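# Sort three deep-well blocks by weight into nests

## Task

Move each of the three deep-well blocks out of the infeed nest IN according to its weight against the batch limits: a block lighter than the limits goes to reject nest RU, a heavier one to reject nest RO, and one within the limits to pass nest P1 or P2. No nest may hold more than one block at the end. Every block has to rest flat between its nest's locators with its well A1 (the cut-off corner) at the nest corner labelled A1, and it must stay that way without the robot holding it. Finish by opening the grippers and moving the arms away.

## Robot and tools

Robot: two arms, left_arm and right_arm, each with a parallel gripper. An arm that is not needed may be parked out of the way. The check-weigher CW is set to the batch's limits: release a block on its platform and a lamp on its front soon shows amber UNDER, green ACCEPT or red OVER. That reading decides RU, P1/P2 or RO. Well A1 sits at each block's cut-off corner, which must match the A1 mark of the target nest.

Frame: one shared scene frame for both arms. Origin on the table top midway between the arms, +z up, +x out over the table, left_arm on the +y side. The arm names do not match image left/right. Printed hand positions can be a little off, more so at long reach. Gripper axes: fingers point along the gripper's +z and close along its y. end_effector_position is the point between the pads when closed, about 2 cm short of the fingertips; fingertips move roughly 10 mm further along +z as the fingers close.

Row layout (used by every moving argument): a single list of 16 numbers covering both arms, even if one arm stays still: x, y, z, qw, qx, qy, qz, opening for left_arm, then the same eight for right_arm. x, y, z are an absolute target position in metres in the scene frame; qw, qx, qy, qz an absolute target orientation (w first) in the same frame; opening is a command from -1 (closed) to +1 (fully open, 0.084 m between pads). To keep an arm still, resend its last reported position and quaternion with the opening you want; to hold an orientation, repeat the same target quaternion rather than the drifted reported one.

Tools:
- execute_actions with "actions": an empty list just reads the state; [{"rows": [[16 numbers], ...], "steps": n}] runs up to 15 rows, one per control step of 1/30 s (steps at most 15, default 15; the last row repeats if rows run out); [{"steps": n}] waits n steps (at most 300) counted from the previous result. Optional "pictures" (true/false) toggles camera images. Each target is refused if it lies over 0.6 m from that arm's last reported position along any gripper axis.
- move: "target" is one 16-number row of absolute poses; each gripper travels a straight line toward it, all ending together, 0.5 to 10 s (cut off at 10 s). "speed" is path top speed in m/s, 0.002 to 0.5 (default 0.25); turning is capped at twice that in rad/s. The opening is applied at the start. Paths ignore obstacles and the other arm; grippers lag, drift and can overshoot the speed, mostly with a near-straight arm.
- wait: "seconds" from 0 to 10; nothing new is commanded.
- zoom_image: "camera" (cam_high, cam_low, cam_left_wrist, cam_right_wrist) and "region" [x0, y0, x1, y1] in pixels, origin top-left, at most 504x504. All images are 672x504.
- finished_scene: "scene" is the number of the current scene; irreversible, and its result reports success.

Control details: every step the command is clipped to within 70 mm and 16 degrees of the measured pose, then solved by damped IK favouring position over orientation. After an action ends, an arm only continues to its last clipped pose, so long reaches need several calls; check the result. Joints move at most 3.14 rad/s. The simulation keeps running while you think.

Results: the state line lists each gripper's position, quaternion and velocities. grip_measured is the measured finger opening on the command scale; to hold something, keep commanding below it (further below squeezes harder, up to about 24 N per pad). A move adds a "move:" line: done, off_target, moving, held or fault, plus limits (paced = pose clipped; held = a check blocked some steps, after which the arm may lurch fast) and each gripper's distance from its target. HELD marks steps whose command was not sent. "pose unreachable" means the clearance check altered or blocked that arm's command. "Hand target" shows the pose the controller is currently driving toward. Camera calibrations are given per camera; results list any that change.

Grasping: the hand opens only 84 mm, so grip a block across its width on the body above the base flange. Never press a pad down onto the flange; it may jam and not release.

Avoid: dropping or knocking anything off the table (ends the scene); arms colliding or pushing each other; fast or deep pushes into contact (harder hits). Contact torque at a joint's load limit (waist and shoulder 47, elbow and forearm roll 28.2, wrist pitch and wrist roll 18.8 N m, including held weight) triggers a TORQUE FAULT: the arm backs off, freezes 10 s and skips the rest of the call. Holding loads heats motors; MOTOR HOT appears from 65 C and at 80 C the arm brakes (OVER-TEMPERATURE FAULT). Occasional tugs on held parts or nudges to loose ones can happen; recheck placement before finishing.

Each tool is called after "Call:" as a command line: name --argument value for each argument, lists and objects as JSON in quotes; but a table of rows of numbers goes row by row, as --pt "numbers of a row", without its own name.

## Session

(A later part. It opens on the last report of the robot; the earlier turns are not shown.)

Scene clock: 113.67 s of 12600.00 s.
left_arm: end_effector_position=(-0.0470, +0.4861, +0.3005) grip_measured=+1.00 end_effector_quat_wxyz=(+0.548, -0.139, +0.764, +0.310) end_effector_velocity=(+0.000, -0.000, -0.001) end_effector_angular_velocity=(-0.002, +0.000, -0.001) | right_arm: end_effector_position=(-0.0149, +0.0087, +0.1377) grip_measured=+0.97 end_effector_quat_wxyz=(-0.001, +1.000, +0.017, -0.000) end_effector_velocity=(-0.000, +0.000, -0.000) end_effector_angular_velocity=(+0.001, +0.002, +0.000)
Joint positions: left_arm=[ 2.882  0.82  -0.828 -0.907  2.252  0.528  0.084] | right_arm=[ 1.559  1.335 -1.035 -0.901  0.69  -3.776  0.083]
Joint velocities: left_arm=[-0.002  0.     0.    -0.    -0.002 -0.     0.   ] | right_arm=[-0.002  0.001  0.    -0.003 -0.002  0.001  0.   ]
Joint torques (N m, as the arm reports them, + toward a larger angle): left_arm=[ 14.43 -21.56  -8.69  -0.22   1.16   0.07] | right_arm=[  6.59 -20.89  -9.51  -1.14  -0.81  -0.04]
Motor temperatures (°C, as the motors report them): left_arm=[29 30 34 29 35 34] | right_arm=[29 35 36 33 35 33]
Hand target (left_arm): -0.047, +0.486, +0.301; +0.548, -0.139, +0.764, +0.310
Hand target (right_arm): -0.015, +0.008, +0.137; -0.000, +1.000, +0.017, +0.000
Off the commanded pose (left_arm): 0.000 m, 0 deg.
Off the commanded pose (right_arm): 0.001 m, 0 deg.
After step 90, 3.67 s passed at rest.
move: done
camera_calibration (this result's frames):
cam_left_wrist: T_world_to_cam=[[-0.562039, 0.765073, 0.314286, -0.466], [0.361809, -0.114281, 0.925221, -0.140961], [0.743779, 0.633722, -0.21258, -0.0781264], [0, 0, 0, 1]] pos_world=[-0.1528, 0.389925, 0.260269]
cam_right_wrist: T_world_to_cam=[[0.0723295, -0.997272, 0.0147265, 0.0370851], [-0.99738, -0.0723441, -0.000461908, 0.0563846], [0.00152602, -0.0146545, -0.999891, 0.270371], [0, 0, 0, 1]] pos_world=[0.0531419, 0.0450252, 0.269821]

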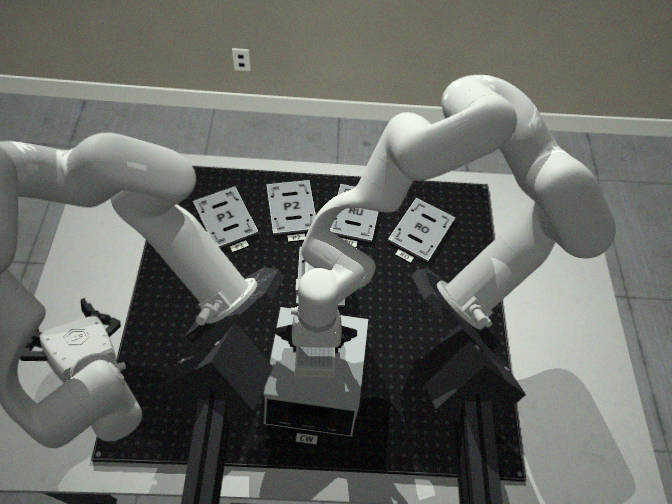

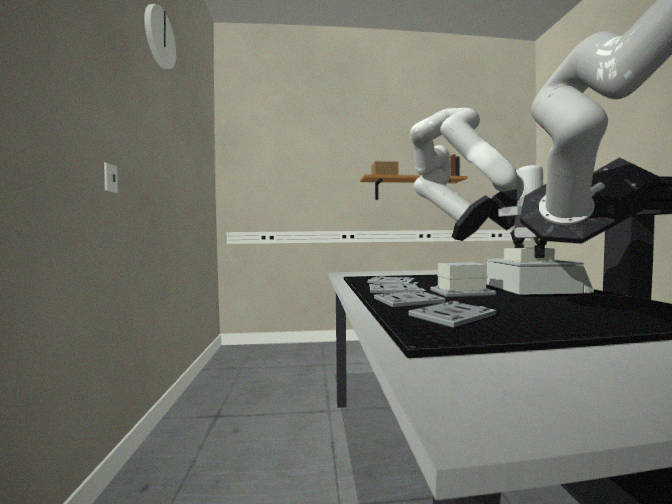

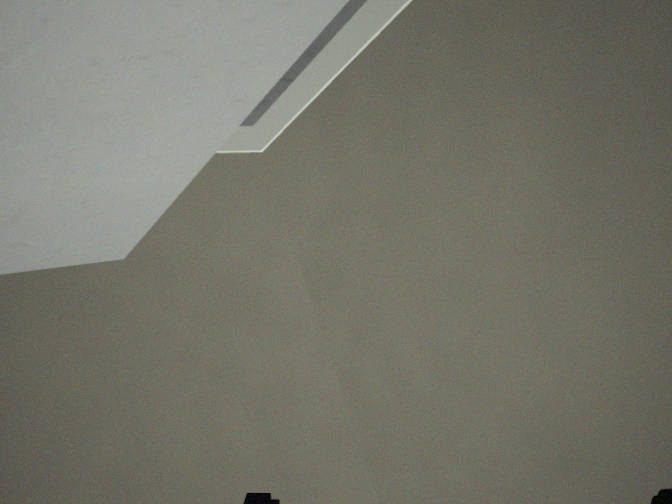

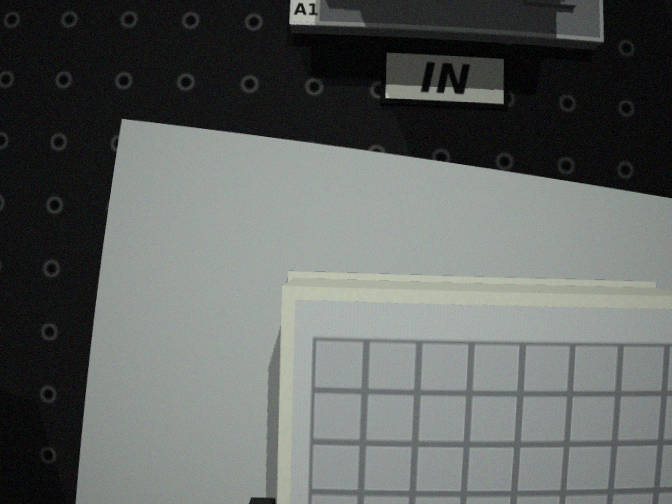

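Contact ≈0.138.

Call:
move --target '[-0.047,0.4861,0.3005,0.548,-0.139,0.764,0.310,1,-0.015,0.008,0.1383,0,1,0.0175,0,0.2]' --speed 0.003

Call:
move --target '[-0.047,0.4861,0.3005,0.548,-0.139,0.764,0.310,1,-0.015,0.008,0.1383,0,1,0.0175,0,1]' --speed 0.003

Call:
wait --seconds 2.5

Call:
zoom_image --camera "cam_high" --region '[250,390,370,450]'

Scene clock: 126.27 s of 12600.00 s.
left_arm: end_effector_position=(-0.0470, +0.4861, +0.3005) grip_measured=+1.00 end_effector_quat_wxyz=(+0.548, -0.139, +0.764, +0.310) end_effector_velocity=(+0.000, +0.000, +0.001) end_effector_angular_velocity=(+0.001, -0.002, -0.000) | right_arm: end_effector_position=(-0.0152, +0.0070, +0.1375) grip_measured=+0.97 end_effector_quat_wxyz=(+0.001, +1.000, +0.018, +0.000) end_effector_velocity=(+0.000, -0.001, +0.001) end_effector_angular_velocity=(-0.001, -0.003, +0.002)
Joint positions: left_arm=[ 2.882  0.82  -0.828 -0.907  2.252  0.528  0.084] | right_arm=[ 1.561  1.334 -1.032 -0.896  0.691 -3.779  0.083]
Joint velocities: left_arm=[-0.001 -0.    -0.     0.     0.003 -0.     0.   ] | right_arm=[ 0.003 -0.002  0.002  0.002  0.003 -0.002 -0.   ]
Joint torques (N m, as the arm reports them, + toward a larger angle): left_arm=[ 14.47 -21.33  -8.64  -0.17   1.18   0.02] | right_arm=[  5.37 -18.73  -6.58  -0.74  -0.09  -0.14]
Motor temperatures (°C, as the motors report them): left_arm=[29 30 34 29 35 34] | right_arm=[29 35 35 33 35 33]
Hand target (left_arm): -0.047, +0.486, +0.301; +0.548, -0.139, +0.764, +0.310
Hand target (right_arm): -0.015, +0.008, +0.138; +0.000, +1.000, +0.018, -0.000
Off the commanded pose (left_arm): 0.000 m, 0 deg.
Off the commanded pose (right_arm): 0.001 m, 0 deg.
After step 110, 8.23 s passed at rest.
move: done
camera_calibration (this result's frames):
cam_left_wrist: T_world_to_cam=[[-0.562039, 0.765073, 0.314286, -0.466], [0.361809, -0.114281, 0.925221, -0.140961], [0.743779, 0.633722, -0.21258, -0.0781265], [0, 0, 0, 1]] pos_world=[-0.1528, 0.389925, 0.260269]
cam_right_wrist: T_world_to_cam=[[0.0739426, -0.997093, 0.0184048, 0.0349495], [-0.99726, -0.0739712, -0.000875945, 0.0560399], [0.00223482, -0.0182896, -0.99983, 0.270207], [0, 0, 0, 1]] pos_world=[0.0526982, 0.0439351, 0.269567]

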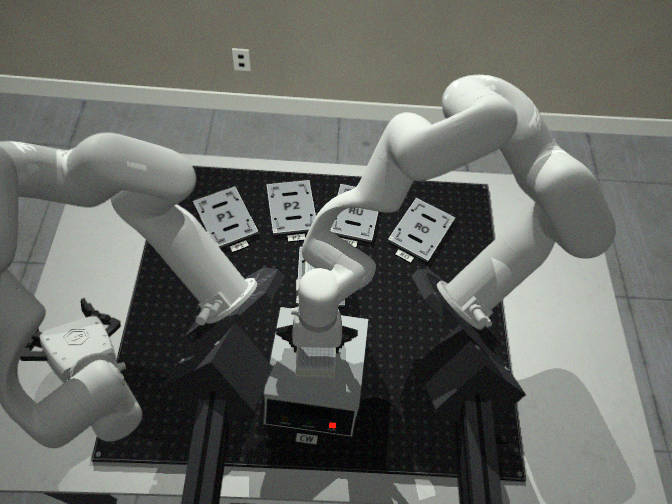

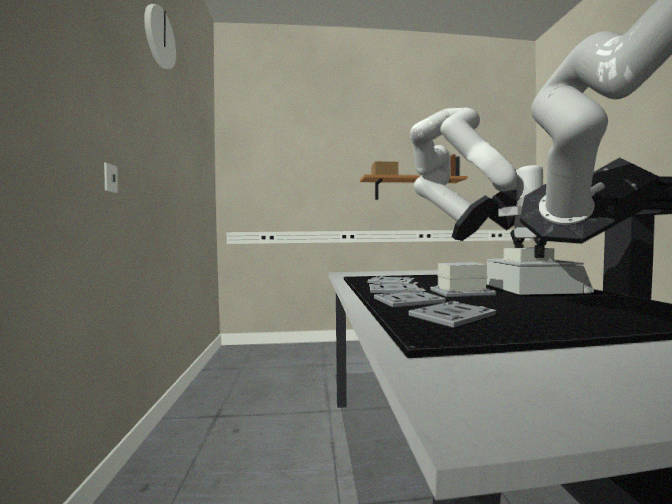

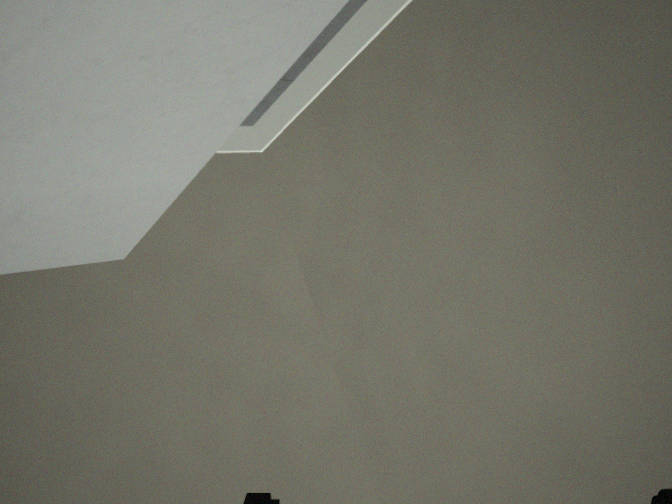

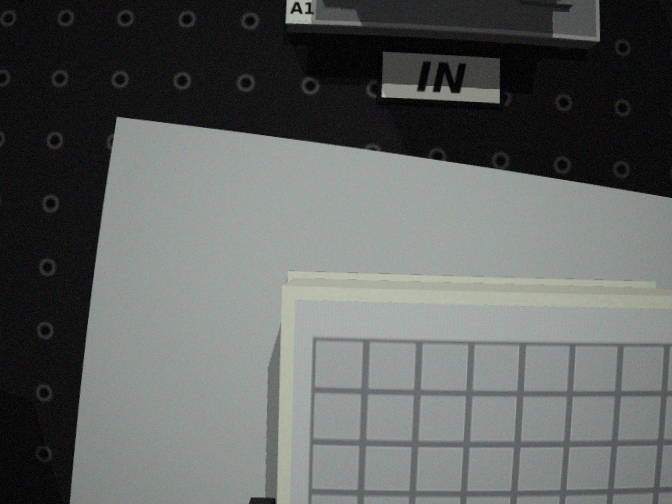

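Scene clock: 127.03 s of 12600.00 s.
left_arm: end_effector_position=(-0.0470, +0.4861, +0.3005) grip_measured=+1.00 end_effector_quat_wxyz=(+0.548, -0.139, +0.764, +0.310) end_effector_velocity=(-0.000, -0.000, -0.000) end_effector_angular_velocity=(-0.001, +0.002, -0.000) | right_arm: end_effector_position=(-0.0150, +0.0077, +0.1381) grip_measured=+1.00 end_effector_quat_wxyz=(+0.000, +1.000, +0.018, +0.000) end_effector_velocity=(+0.000, +0.002, +0.001) end_effector_angular_velocity=(+0.004, +0.001, +0.001)
Joint positions: left_arm=[ 2.882  0.82  -0.828 -0.907  2.252  0.528  0.084] | right_arm=[ 1.561  1.333 -1.033 -0.896  0.691 -3.779  0.084]
Joint velocities: left_arm=[ 0.     0.    -0.     0.    -0.002  0.    -0.   ] | right_arm=[ 0.001 -0.002 -0.002 -0.    -0.001 -0.001  0.   ]
Joint torques (N m, as the arm reports them, + toward a larger angle): left_arm=[ 14.66 -21.43  -8.57  -0.33   1.15  -0.02] | right_arm=[  7.17 -25.31 -10.85  -1.06  -1.2    0.02]
Motor temperatures (°C, as the motors report them): left_arm=[29 30 34 29 35 34] | right_arm=[29 35 35 33 35 33]
Hand target (left_arm): -0.047, +0.486, +0.301; +0.548, -0.139, +0.764, +0.310
Hand target (right_arm): -0.015, +0.008, +0.138; +0.000, +1.000, +0.017, +0.000
Off the commanded pose (left_arm): 0.000 m, 0 deg.
Off the commanded pose (right_arm): 0.000 m, 0 deg.
move: done
camera_calibration (this result's frames):
cam_left_wrist: T_world_to_cam=[[-0.562039, 0.765073, 0.314286, -0.465999], [0.361809, -0.114281, 0.925221, -0.140961], [0.743778, 0.633722, -0.21258, -0.0781265], [0, 0, 0, 1]] pos_world=[-0.1528, 0.389925, 0.260269]
cam_right_wrist: T_world_to_cam=[[0.0732417, -0.997168, 0.0170909, 0.0357539], [-0.997312, -0.0732674, -0.000881411, 0.0562649], [0.00213112, -0.0169804, -0.999854, 0.270779], [0, 0, 0, 1]] pos_world=[0.0529179, 0.0443729, 0.270178]

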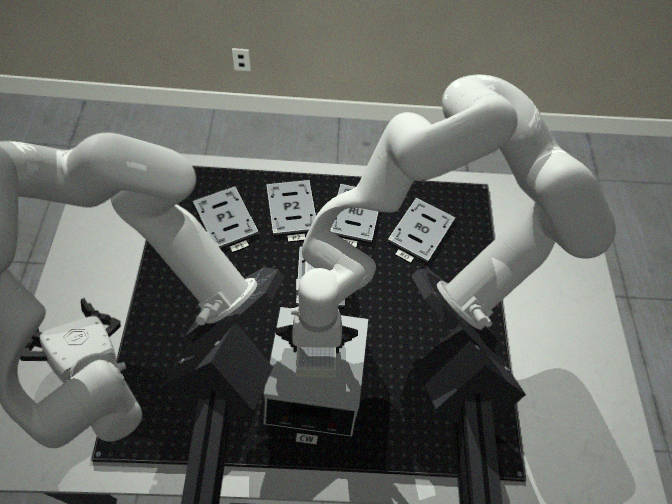

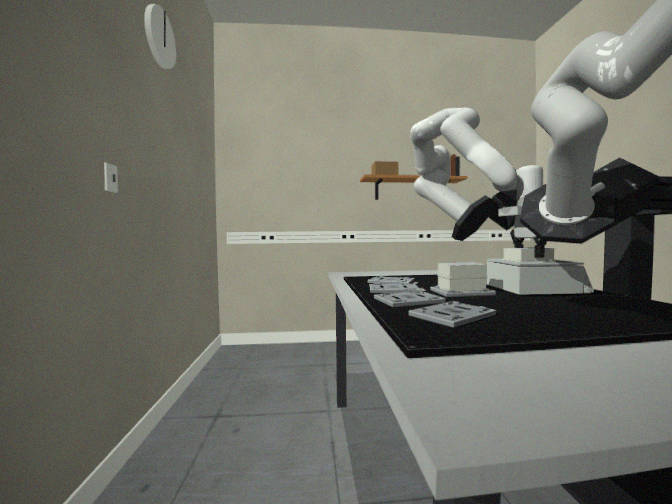

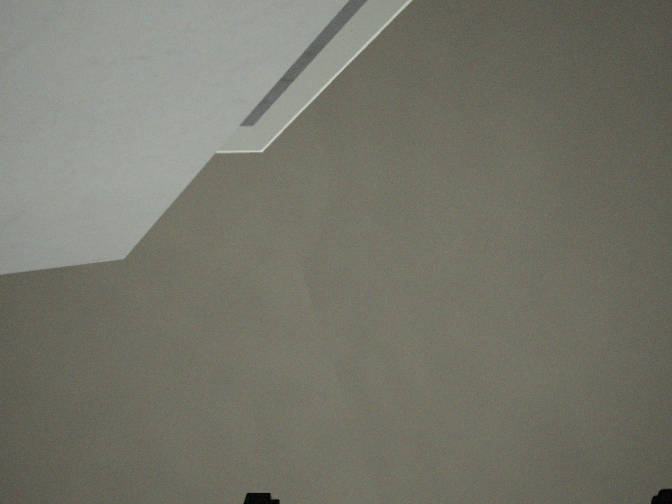

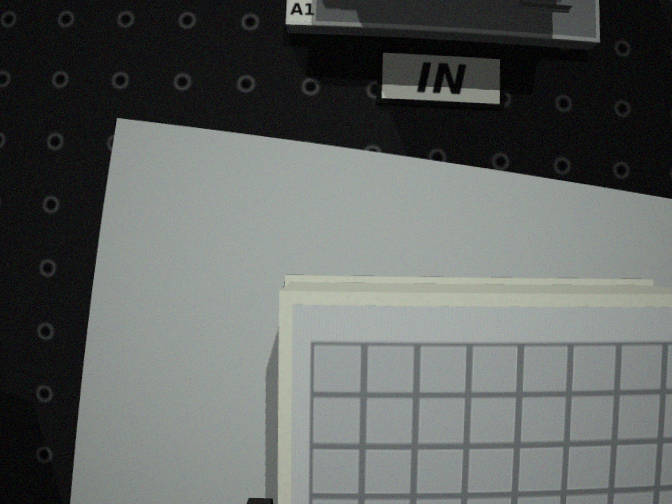

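Scene clock: 129.53 s of 12600.00 s.
left_arm: end_effector_position=(-0.0470, +0.4861, +0.3005) grip_measured=+1.00 end_effector_quat_wxyz=(+0.548, -0.139, +0.764, +0.310) end_effector_velocity=(-0.000, +0.000, -0.000) end_effector_angular_velocity=(+0.000, +0.001, -0.001) | right_arm: end_effector_position=(-0.0150, +0.0080, +0.1383) grip_measured=+1.00 end_effector_quat_wxyz=(-0.000, +1.000, +0.017, +0.000) end_effector_velocity=(-0.000, +0.000, +0.000) end_effector_angular_velocity=(+0.000, -0.001, -0.002)
Joint positions: left_arm=[ 2.882  0.82  -0.828 -0.907  2.252  0.528  0.084] | right_arm=[ 1.561  1.333 -1.033 -0.896  0.691 -3.779  0.084]
Joint velocities: left_arm=[-0.     0.    -0.    -0.    -0.     0.001 -0.   ] | right_arm=[ 0.001 -0.    -0.     0.     0.     0.002 -0.   ]
Joint torques (N m, as the arm reports them, + toward a larger angle): left_arm=[ 14.46 -21.51  -8.7   -0.15   1.23   0.13] | right_arm=[  6.89 -24.84 -10.9   -0.29  -1.18   0.01]
Motor temperatures (°C, as the motors report them): left_arm=[29 30 34 29 35 34] | right_arm=[29 35 35 33 35 33]
Hand target (left_arm): -0.047, +0.486, +0.301; +0.548, -0.139, +0.764, +0.310
Hand target (right_arm): -0.015, +0.008, +0.138; +0.000, +1.000, +0.017, +0.000
Off the commanded pose (left_arm): 0.000 m, 0 deg.
Off the commanded pose (right_arm): 0.000 m, 0 deg.
Steps of this call (steps 1 to 75: nothing new was sent). Readings (end_effector_position):
1: left_arm (-0.0470, +0.4861, +0.3005) | right_arm (-0.0150, +0.0078, +0.1381)
2: left_arm (-0.0470, +0.4861, +0.3005) | right_arm (-0.0150, +0.0078, +0.1381)
4: left_arm (-0.0470, +0.4861, +0.3005) | right_arm (-0.0150, +0.0079, +0.1382)
8: left_arm (-0.0470, +0.4861, +0.3005) | right_arm (-0.0150, +0.0079, +0.1383)
75: the state above
camera_calibration (this result's frames):
cam_left_wrist: T_world_to_cam=[[-0.562039, 0.765073, 0.314286, -0.466], [0.361809, -0.114281, 0.925221, -0.140961], [0.743779, 0.633722, -0.21258, -0.0781264], [0, 0, 0, 1]] pos_world=[-0.1528, 0.389925, 0.260269]
cam_right_wrist: T_world_to_cam=[[0.0729953, -0.997197, 0.0164026, 0.0361412], [-0.99733, -0.0730175, -0.000753765, 0.0562952], [0.00194933, -0.0163038, -0.999865, 0.271009], [0, 0, 0, 1]] pos_world=[0.0529785, 0.0445689, 0.270422]

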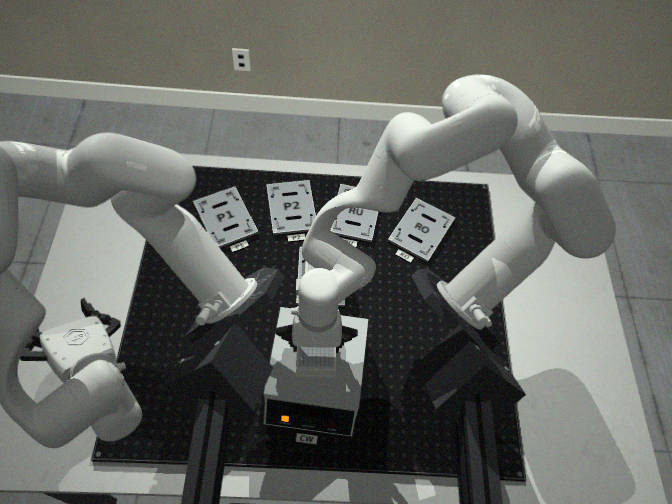

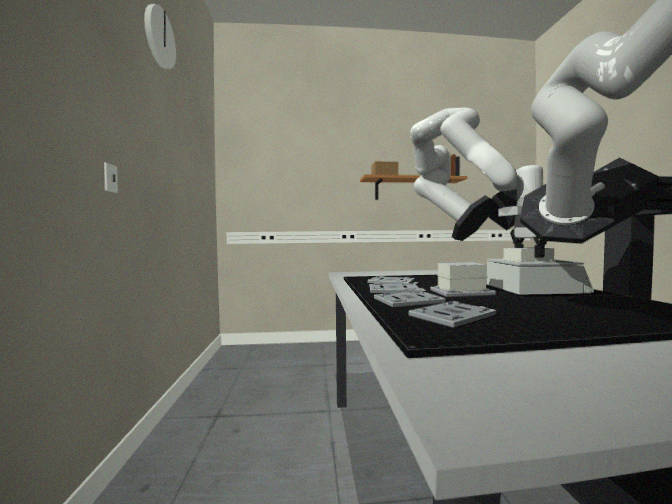

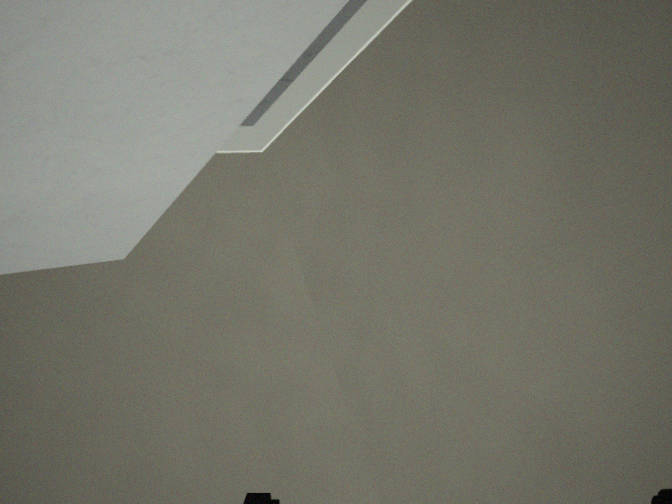

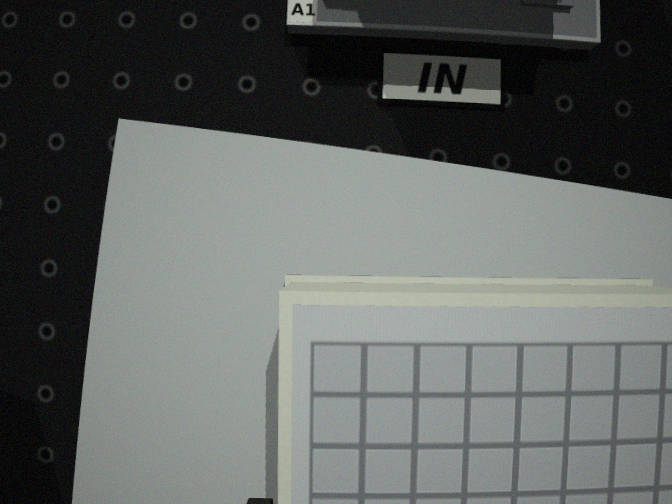

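Region (250, 390, 370, 450) of cam_high's 672x504 image, scaled by 4.200, with more detail than that image has.

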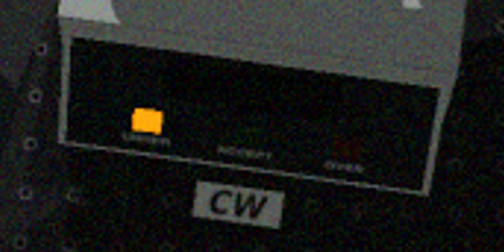

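Call:
move --target '[-0.047,0.4861,0.3005,0.548,-0.139,0.764,0.310,1,-0.015,0.008,0.1378,0,0.9997,0.0262,0,1]' --speed 0.004

Call:
wait --seconds 2

Scene clock: 145.80 s of 12600.00 s.
left_arm: end_effector_position=(-0.0470, +0.4861, +0.3005) grip_measured=+1.00 end_effector_quat_wxyz=(+0.548, -0.139, +0.764, +0.310) end_effector_velocity=(+0.000, +0.000, +0.000) end_effector_angular_velocity=(+0.001, -0.002, -0.000) | right_arm: end_effector_position=(-0.0150, +0.0080, +0.1378) grip_measured=+1.00 end_effector_quat_wxyz=(-0.000, +1.000, +0.026, +0.000) end_effector_velocity=(-0.000, +0.000, +0.000) end_effector_angular_velocity=(+0.001, +0.001, +0.003)
Joint positions: left_arm=[ 2.882  0.82  -0.828 -0.907  2.252  0.528  0.084] | right_arm=[ 1.56   1.334 -1.034 -0.898  0.691 -3.795  0.084]
Joint velocities: left_arm=[-0.001  0.     0.     0.     0.002  0.     0.   ] | right_arm=[ 0.    -0.    -0.    -0.001 -0.002 -0.002  0.   ]
Joint torques (N m, as the arm reports them, + toward a larger angle): left_arm=[ 14.16 -21.37  -8.59  -0.28   1.23   0.02] | right_arm=[  6.32 -24.56 -10.64  -0.68  -0.99   0.01]
Motor temperatures (°C, as the motors report them): left_arm=[29 30 34 29 35 34] | right_arm=[29 35 36 33 35 33]
Hand target (left_arm): -0.047, +0.486, +0.300; +0.548, -0.139, +0.764, +0.310
Hand target (right_arm): -0.015, +0.008, +0.138; -0.000, +1.000, +0.026, +0.000
Off the commanded pose (left_arm): 0.000 m, 0 deg.
Off the commanded pose (right_arm): 0.000 m, 0 deg.
After step 90, 10.87 s passed at rest.
move: done
camera_calibration (this result's frames):
cam_left_wrist: T_world_to_cam=[[-0.562039, 0.765073, 0.314286, -0.466], [0.361809, -0.114281, 0.925221, -0.140961], [0.743779, 0.633722, -0.21258, -0.0781265], [0, 0, 0, 1]] pos_world=[-0.1528, 0.389925, 0.260269]
cam_right_wrist: T_world_to_cam=[[0.0901689, -0.995792, 0.0163806, 0.0364092], [-0.995924, -0.0901932, -0.000750503, 0.0564546], [0.00222476, -0.0162462, -0.999866, 0.270519], [0, 0, 0, 1]] pos_world=[0.0523397, 0.0457427, 0.269929]

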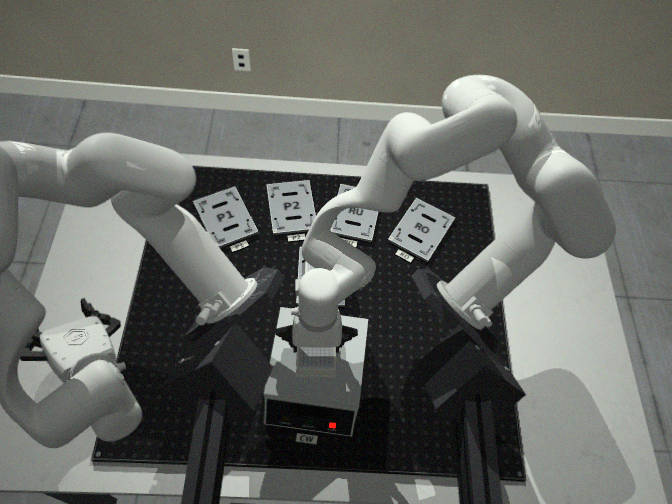

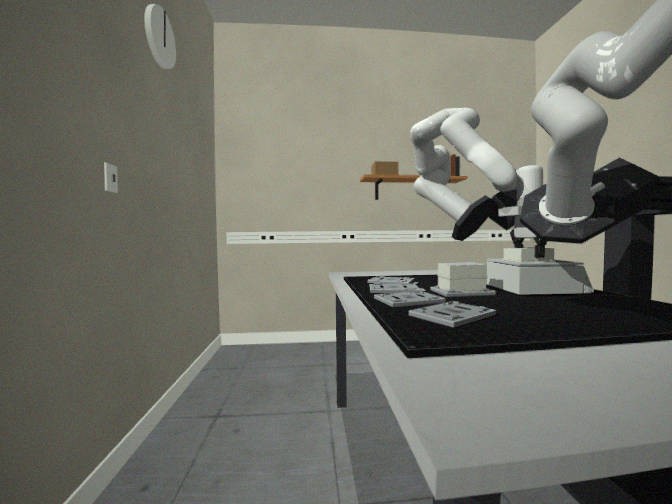

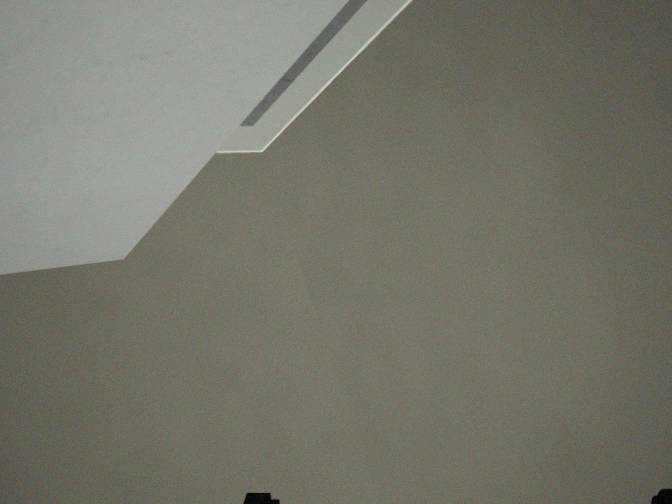

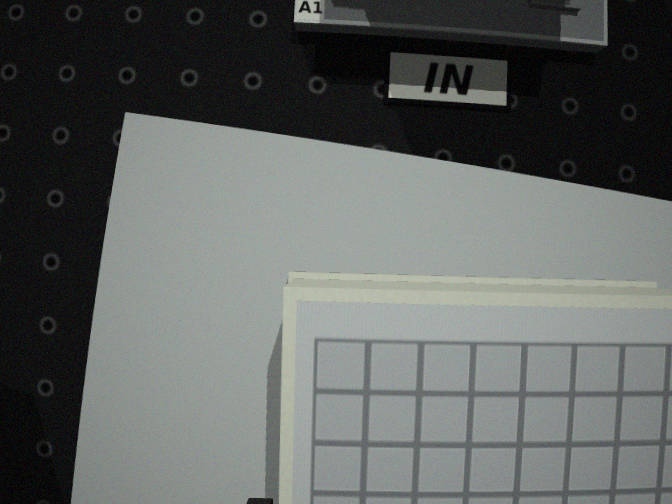

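Scene clock: 147.80 s of 12600.00 s.
left_arm: end_effector_position=(-0.0470, +0.4861, +0.3005) grip_measured=+1.00 end_effector_quat_wxyz=(+0.548, -0.139, +0.764, +0.310) end_effector_velocity=(-0.000, -0.000, -0.000) end_effector_angular_velocity=(-0.001, -0.000, -0.000) | right_arm: end_effector_position=(-0.0150, +0.0080, +0.1378) grip_measured=+1.00 end_effector_quat_wxyz=(-0.000, +1.000, +0.026, +0.000) end_effector_velocity=(+0.000, +0.000, +0.000) end_effector_angular_velocity=(+0.001, -0.000, +0.002)
Joint positions: left_arm=[ 2.882  0.82  -0.828 -0.907  2.252  0.528  0.084] | right_arm=[ 1.56   1.334 -1.034 -0.898  0.691 -3.795  0.084]
Joint velocities: left_arm=[ 0.     0.    -0.     0.001 -0.001 -0.001  0.   ] | right_arm=[ 0.    -0.    -0.    -0.002 -0.    -0.001  0.   ]
Joint torques (N m, as the arm reports them, + toward a larger angle): left_arm=[ 14.72 -21.57  -8.49  -0.04   1.37   0.05] | right_arm=[  6.32 -24.11 -10.58  -0.66  -1.18   0.04]
Motor temperatures (°C, as the motors report them): left_arm=[29 30 34 29 35 34] | right_arm=[29 35 36 33 35 33]
Hand target (left_arm): -0.047, +0.486, +0.300; +0.548, -0.139, +0.764, +0.310
Hand target (right_arm): -0.015, +0.008, +0.138; -0.000, +1.000, +0.026, +0.000
Off the commanded pose (left_arm): 0.000 m, 0 deg.
Off the commanded pose (right_arm): 0.000 m, 0 deg.
Steps of this call (steps 1 to 60: nothing new was sent). Readings (end_effector_position):
1: left_arm (-0.0470, +0.4861, +0.3005) | right_arm (-0.0150, +0.0080, +0.1378)
2: left_arm (-0.0470, +0.4861, +0.3005) | right_arm (-0.0150, +0.0080, +0.1378)
4: left_arm (-0.0470, +0.4861, +0.3005) | right_arm (-0.0150, +0.0080, +0.1378)
8: left_arm (-0.0470, +0.4861, +0.3005) | right_arm (-0.0150, +0.0080, +0.1378)
60: the state above
camera_calibration (this result's frames):
cam_left_wrist: T_world_to_cam=[[-0.562039, 0.765073, 0.314286, -0.465999], [0.361809, -0.114281, 0.925221, -0.140961], [0.743778, 0.633722, -0.21258, -0.0781266], [0, 0, 0, 1]] pos_world=[-0.1528, 0.389925, 0.260269]
cam_right_wrist: T_world_to_cam=[[0.0903463, -0.995775, 0.0164024, 0.0363994], [-0.995908, -0.0903708, -0.000751467, 0.0564537], [0.00223059, -0.0162673, -0.999865, 0.270508], [0, 0, 0, 1]] pos_world=[0.0523307, 0.0457479, 0.269917]

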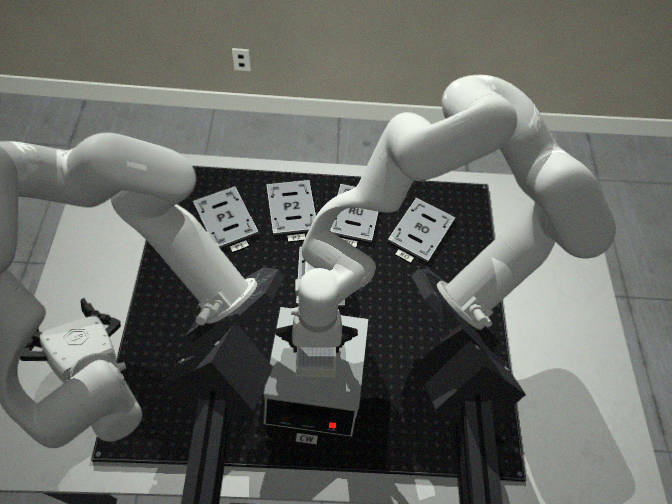

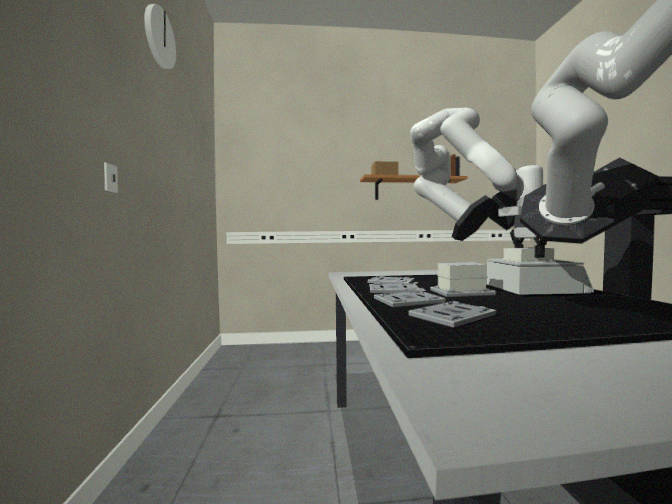

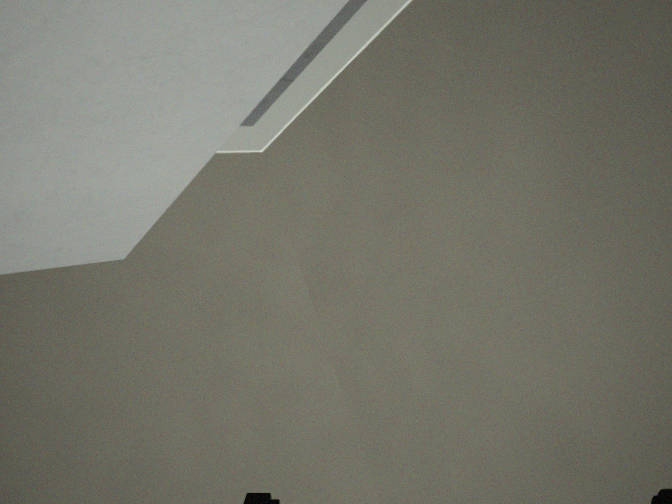

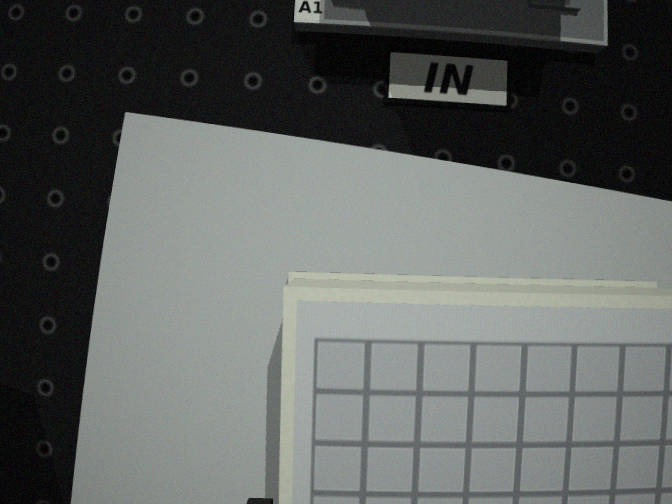

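It was touching. Shift 0.4 mm right to clear.

Call:
move --target '[-0.047,0.4861,0.3005,0.548,-0.139,0.764,0.310,1,-0.015,0.0076,0.1378,0,0.9997,0.0262,0,1]' --speed 0.003

Call:
move --target '[-0.047,0.4861,0.3005,0.548,-0.139,0.764,0.310,1,-0.015,0.0076,0.1388,0,0.9997,0.0262,0,1]' --speed 0.003

Call:
wait --seconds 2.5

Scene clock: 158.63 s of 12600.00 s.
left_arm: end_effector_position=(-0.0470, +0.4861, +0.3005) grip_measured=+1.00 end_effector_quat_wxyz=(+0.548, -0.139, +0.764, +0.310) end_effector_velocity=(-0.000, -0.000, -0.000) end_effector_angular_velocity=(-0.001, +0.001, -0.000) | right_arm: end_effector_position=(-0.0150, +0.0076, +0.1378) grip_measured=+1.00 end_effector_quat_wxyz=(+0.000, +1.000, +0.026, +0.000) end_effector_velocity=(-0.000, +0.000, +0.000) end_effector_angular_velocity=(+0.002, -0.001, +0.003)
Joint positions: left_arm=[ 2.882  0.82  -0.828 -0.907  2.252  0.528  0.084] | right_arm=[ 1.56   1.334 -1.032 -0.898  0.69  -3.795  0.084]
Joint velocities: left_arm=[ 0.    -0.    -0.    -0.    -0.002 -0.     0.   ] | right_arm=[ 0.001 -0.     0.001 -0.002 -0.001 -0.     0.   ]
Joint torques (N m, as the arm reports them, + toward a larger angle): left_arm=[ 14.77 -21.4   -8.44  -0.28   1.18  -0.05] | right_arm=[  6.17 -23.91 -10.55  -0.64  -1.07  -0.15]
Motor temperatures (°C, as the motors report them): left_arm=[29 30 34 29 35 34] | right_arm=[29 35 36 33 35 33]
Hand target (left_arm): -0.047, +0.486, +0.300; +0.548, -0.139, +0.764, +0.310
Hand target (right_arm): -0.015, +0.008, +0.138; -0.000, +1.000, +0.026, +0.000
Off the commanded pose (left_arm): 0.000 m, 0 deg.
Off the commanded pose (right_arm): 0.000 m, 0 deg.
After step 90, 7.13 s passed at rest.
move: done
camera_calibration (this result's frames):
cam_left_wrist: T_world_to_cam=[[-0.562039, 0.765073, 0.314286, -0.466], [0.361809, -0.114281, 0.925221, -0.140961], [0.743779, 0.633722, -0.21258, -0.0781265], [0, 0, 0, 1]] pos_world=[-0.1528, 0.389925, 0.260269]
cam_right_wrist: T_world_to_cam=[[0.090352, -0.995775, 0.0164065, 0.0360162], [-0.995907, -0.0903764, -0.00074915, 0.056417], [0.00222875, -0.0162717, -0.999865, 0.270503], [0, 0, 0, 1]] pos_world=[0.0523291, 0.0453643, 0.269917]

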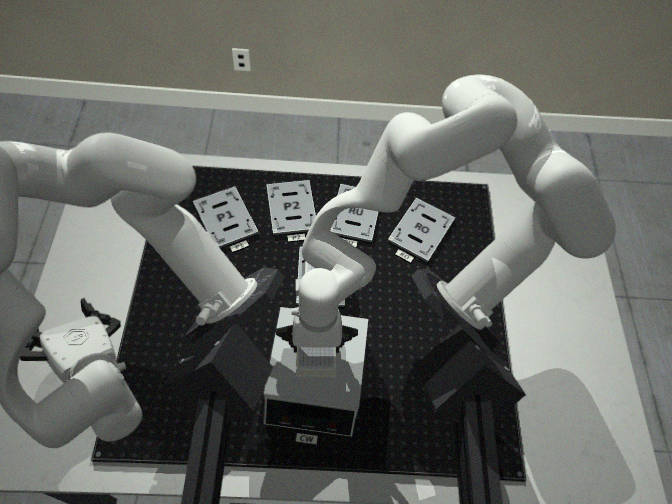

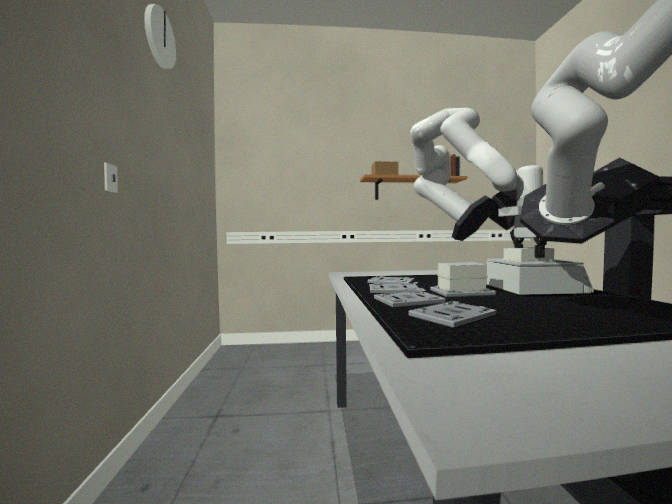

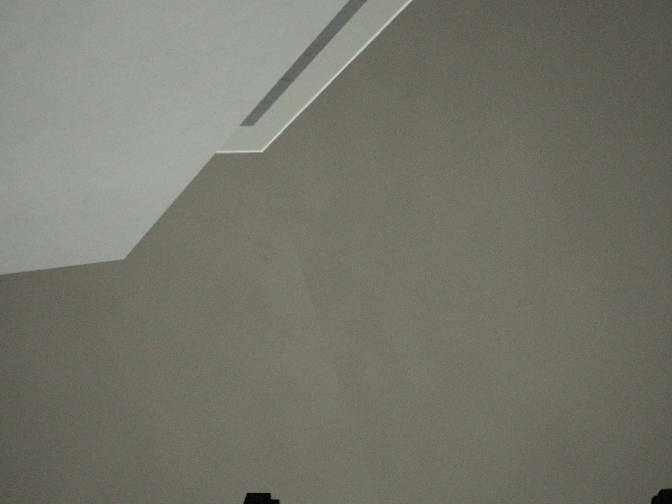

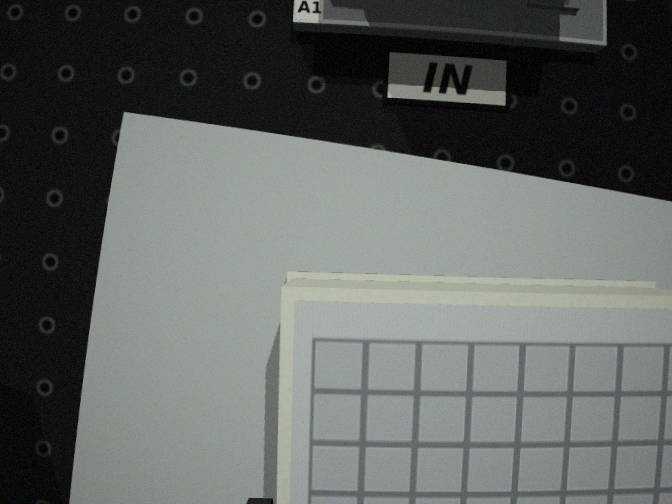

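Scene clock: 159.33 s of 12600.00 s.
left_arm: end_effector_position=(-0.0470, +0.4861, +0.3005) grip_measured=+1.00 end_effector_quat_wxyz=(+0.548, -0.139, +0.764, +0.310) end_effector_velocity=(+0.000, -0.000, +0.000) end_effector_angular_velocity=(-0.000, -0.000, +0.000) | right_arm: end_effector_position=(-0.0150, +0.0076, +0.1388) grip_measured=+1.00 end_effector_quat_wxyz=(-0.000, +1.000, +0.026, -0.000) end_effector_velocity=(-0.000, +0.000, +0.001) end_effector_angular_velocity=(+0.001, -0.000, +0.000)
Joint positions: left_arm=[ 2.882  0.82  -0.828 -0.907  2.252  0.528  0.084] | right_arm=[ 1.563  1.331 -1.031 -0.894  0.69  -3.797  0.084]
Joint velocities: left_arm=[ 0.001 -0.     0.     0.    -0.    -0.    -0.   ] | right_arm=[ 0.002 -0.001  0.     0.002 -0.    -0.001 -0.   ]
Joint torques (N m, as the arm reports them, + toward a larger angle): left_arm=[ 14.8  -21.36  -8.53  -0.27   1.07   0.02] | right_arm=[  7.35 -23.87 -10.64  -0.78  -1.26  -0.31]
Motor temperatures (°C, as the motors report them): left_arm=[29 30 34 29 35 34] | right_arm=[29 35 36 33 35 33]
Hand target (left_arm): -0.047, +0.486, +0.300; +0.548, -0.139, +0.764, +0.310
Hand target (right_arm): -0.015, +0.008, +0.139; +0.000, +1.000, +0.026, -0.000
Off the commanded pose (left_arm): 0.000 m, 0 deg.
Off the commanded pose (right_arm): 0.000 m, 0 deg.
move: done
camera_calibration (this result's frames):
cam_left_wrist: T_world_to_cam=[[-0.562039, 0.765073, 0.314286, -0.466], [0.361809, -0.114281, 0.925221, -0.140961], [0.743779, 0.633722, -0.21258, -0.0781263], [0, 0, 0, 1]] pos_world=[-0.1528, 0.389925, 0.260269]
cam_right_wrist: T_world_to_cam=[[0.090343, -0.995776, 0.0163777, 0.0359958], [-0.995908, -0.0903672, -0.000741578, 0.0564154], [0.00221845, -0.0162437, -0.999866, 0.271472], [0, 0, 0, 1]] pos_world=[0.0523303, 0.0453515, 0.270887]

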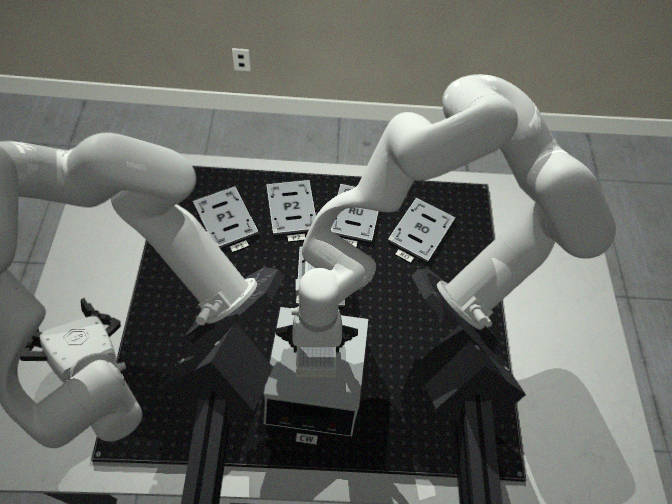

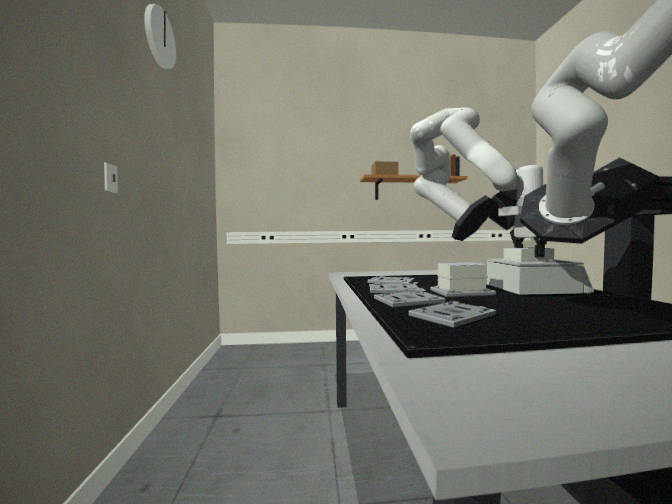

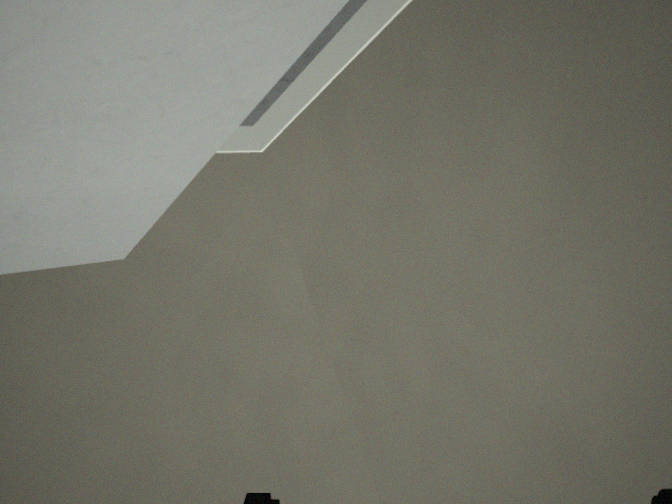

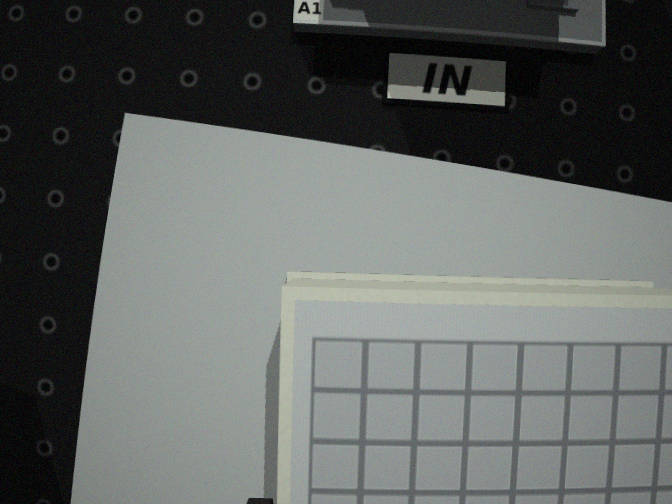

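Scene clock: 161.83 s of 12600.00 s.
left_arm: end_effector_position=(-0.0470, +0.4861, +0.3005) grip_measured=+1.00 end_effector_quat_wxyz=(+0.548, -0.139, +0.764, +0.310) end_effector_velocity=(+0.000, +0.000, +0.000) end_effector_angular_velocity=(+0.001, -0.002, +0.000) | right_arm: end_effector_position=(-0.0150, +0.0076, +0.1388) grip_measured=+1.00 end_effector_quat_wxyz=(+0.000, +1.000, +0.026, -0.000) end_effector_velocity=(-0.000, +0.000, +0.000) end_effector_angular_velocity=(-0.000, +0.002, -0.002)
Joint positions: left_arm=[ 2.882  0.82  -0.828 -0.907  2.252  0.528  0.084] | right_arm=[ 1.563  1.331 -1.031 -0.894  0.69  -3.797  0.084]
Joint velocities: left_arm=[-0.     0.    -0.     0.     0.002 -0.    -0.   ] | right_arm=[ 0.     0.    -0.     0.002 -0.001  0.     0.   ]
Joint torques (N m, as the arm reports them, + toward a larger angle): left_arm=[ 14.4  -21.7   -8.49  -0.08   1.19   0.19] | right_arm=[  6.88 -24.62 -10.3   -1.    -1.38  -0.32]
Motor temperatures (°C, as the motors report them): left_arm=[29 30 34 29 35 34] | right_arm=[29 35 36 33 35 33]
Hand target (left_arm): -0.047, +0.486, +0.300; +0.548, -0.139, +0.764, +0.310
Hand target (right_arm): -0.015, +0.008, +0.139; +0.000, +1.000, +0.026, -0.000
Off the commanded pose (left_arm): 0.000 m, 0 deg.
Off the commanded pose (right_arm): 0.000 m, 0 deg.
Steps of this call (steps 1 to 75: nothing new was sent). Readings (end_effector_position):
1: left_arm (-0.0470, +0.4861, +0.3005) | right_arm (-0.0150, +0.0076, +0.1388)
2: left_arm (-0.0470, +0.4861, +0.3005) | right_arm (-0.0150, +0.0076, +0.1388)
4: left_arm (-0.0470, +0.4861, +0.3005) | right_arm (-0.0150, +0.0076, +0.1388)
8: left_arm (-0.0470, +0.4861, +0.3005) | right_arm (-0.0150, +0.0076, +0.1388)
75: the state above
camera_calibration (this result's frames):
cam_left_wrist: T_world_to_cam=[[-0.562039, 0.765073, 0.314286, -0.466], [0.361809, -0.114281, 0.925221, -0.140961], [0.743779, 0.633722, -0.21258, -0.0781264], [0, 0, 0, 1]] pos_world=[-0.1528, 0.389925, 0.260269]
cam_right_wrist: T_world_to_cam=[[0.0903527, -0.995775, 0.0164091, 0.0359795], [-0.995907, -0.0903769, -0.000740196, 0.0564123], [0.00222008, -0.0162751, -0.999865, 0.271505], [0, 0, 0, 1]] pos_world=[0.0523279, 0.0453446, 0.270919]

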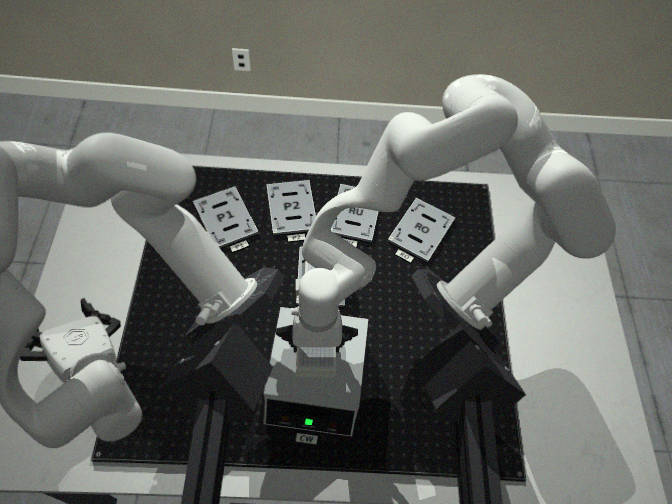

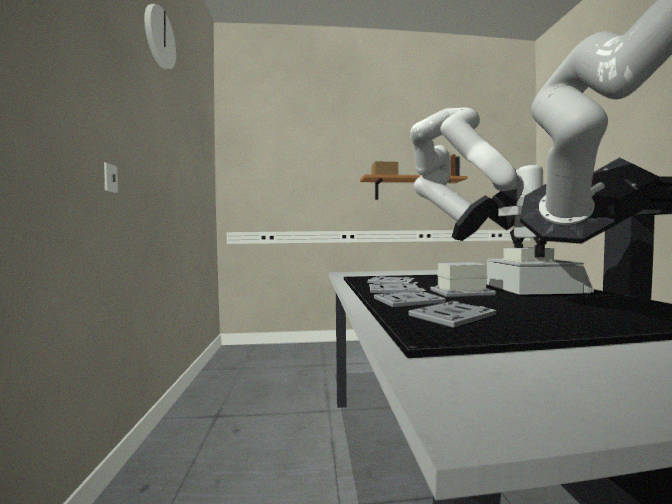

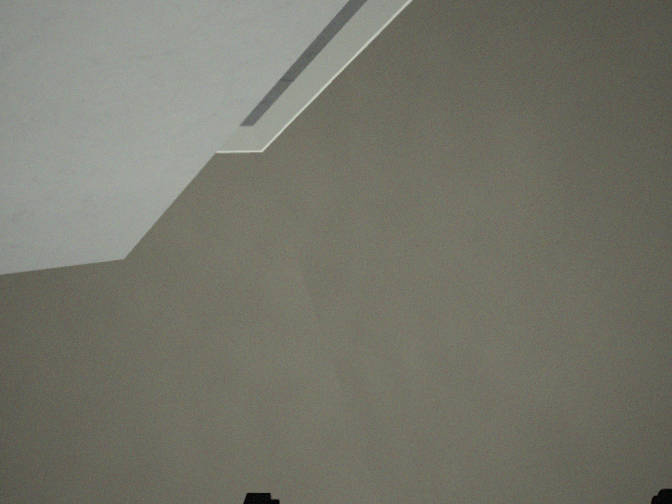

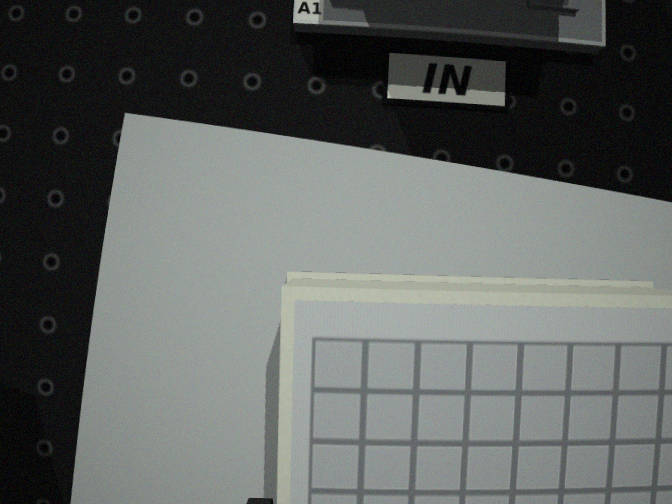

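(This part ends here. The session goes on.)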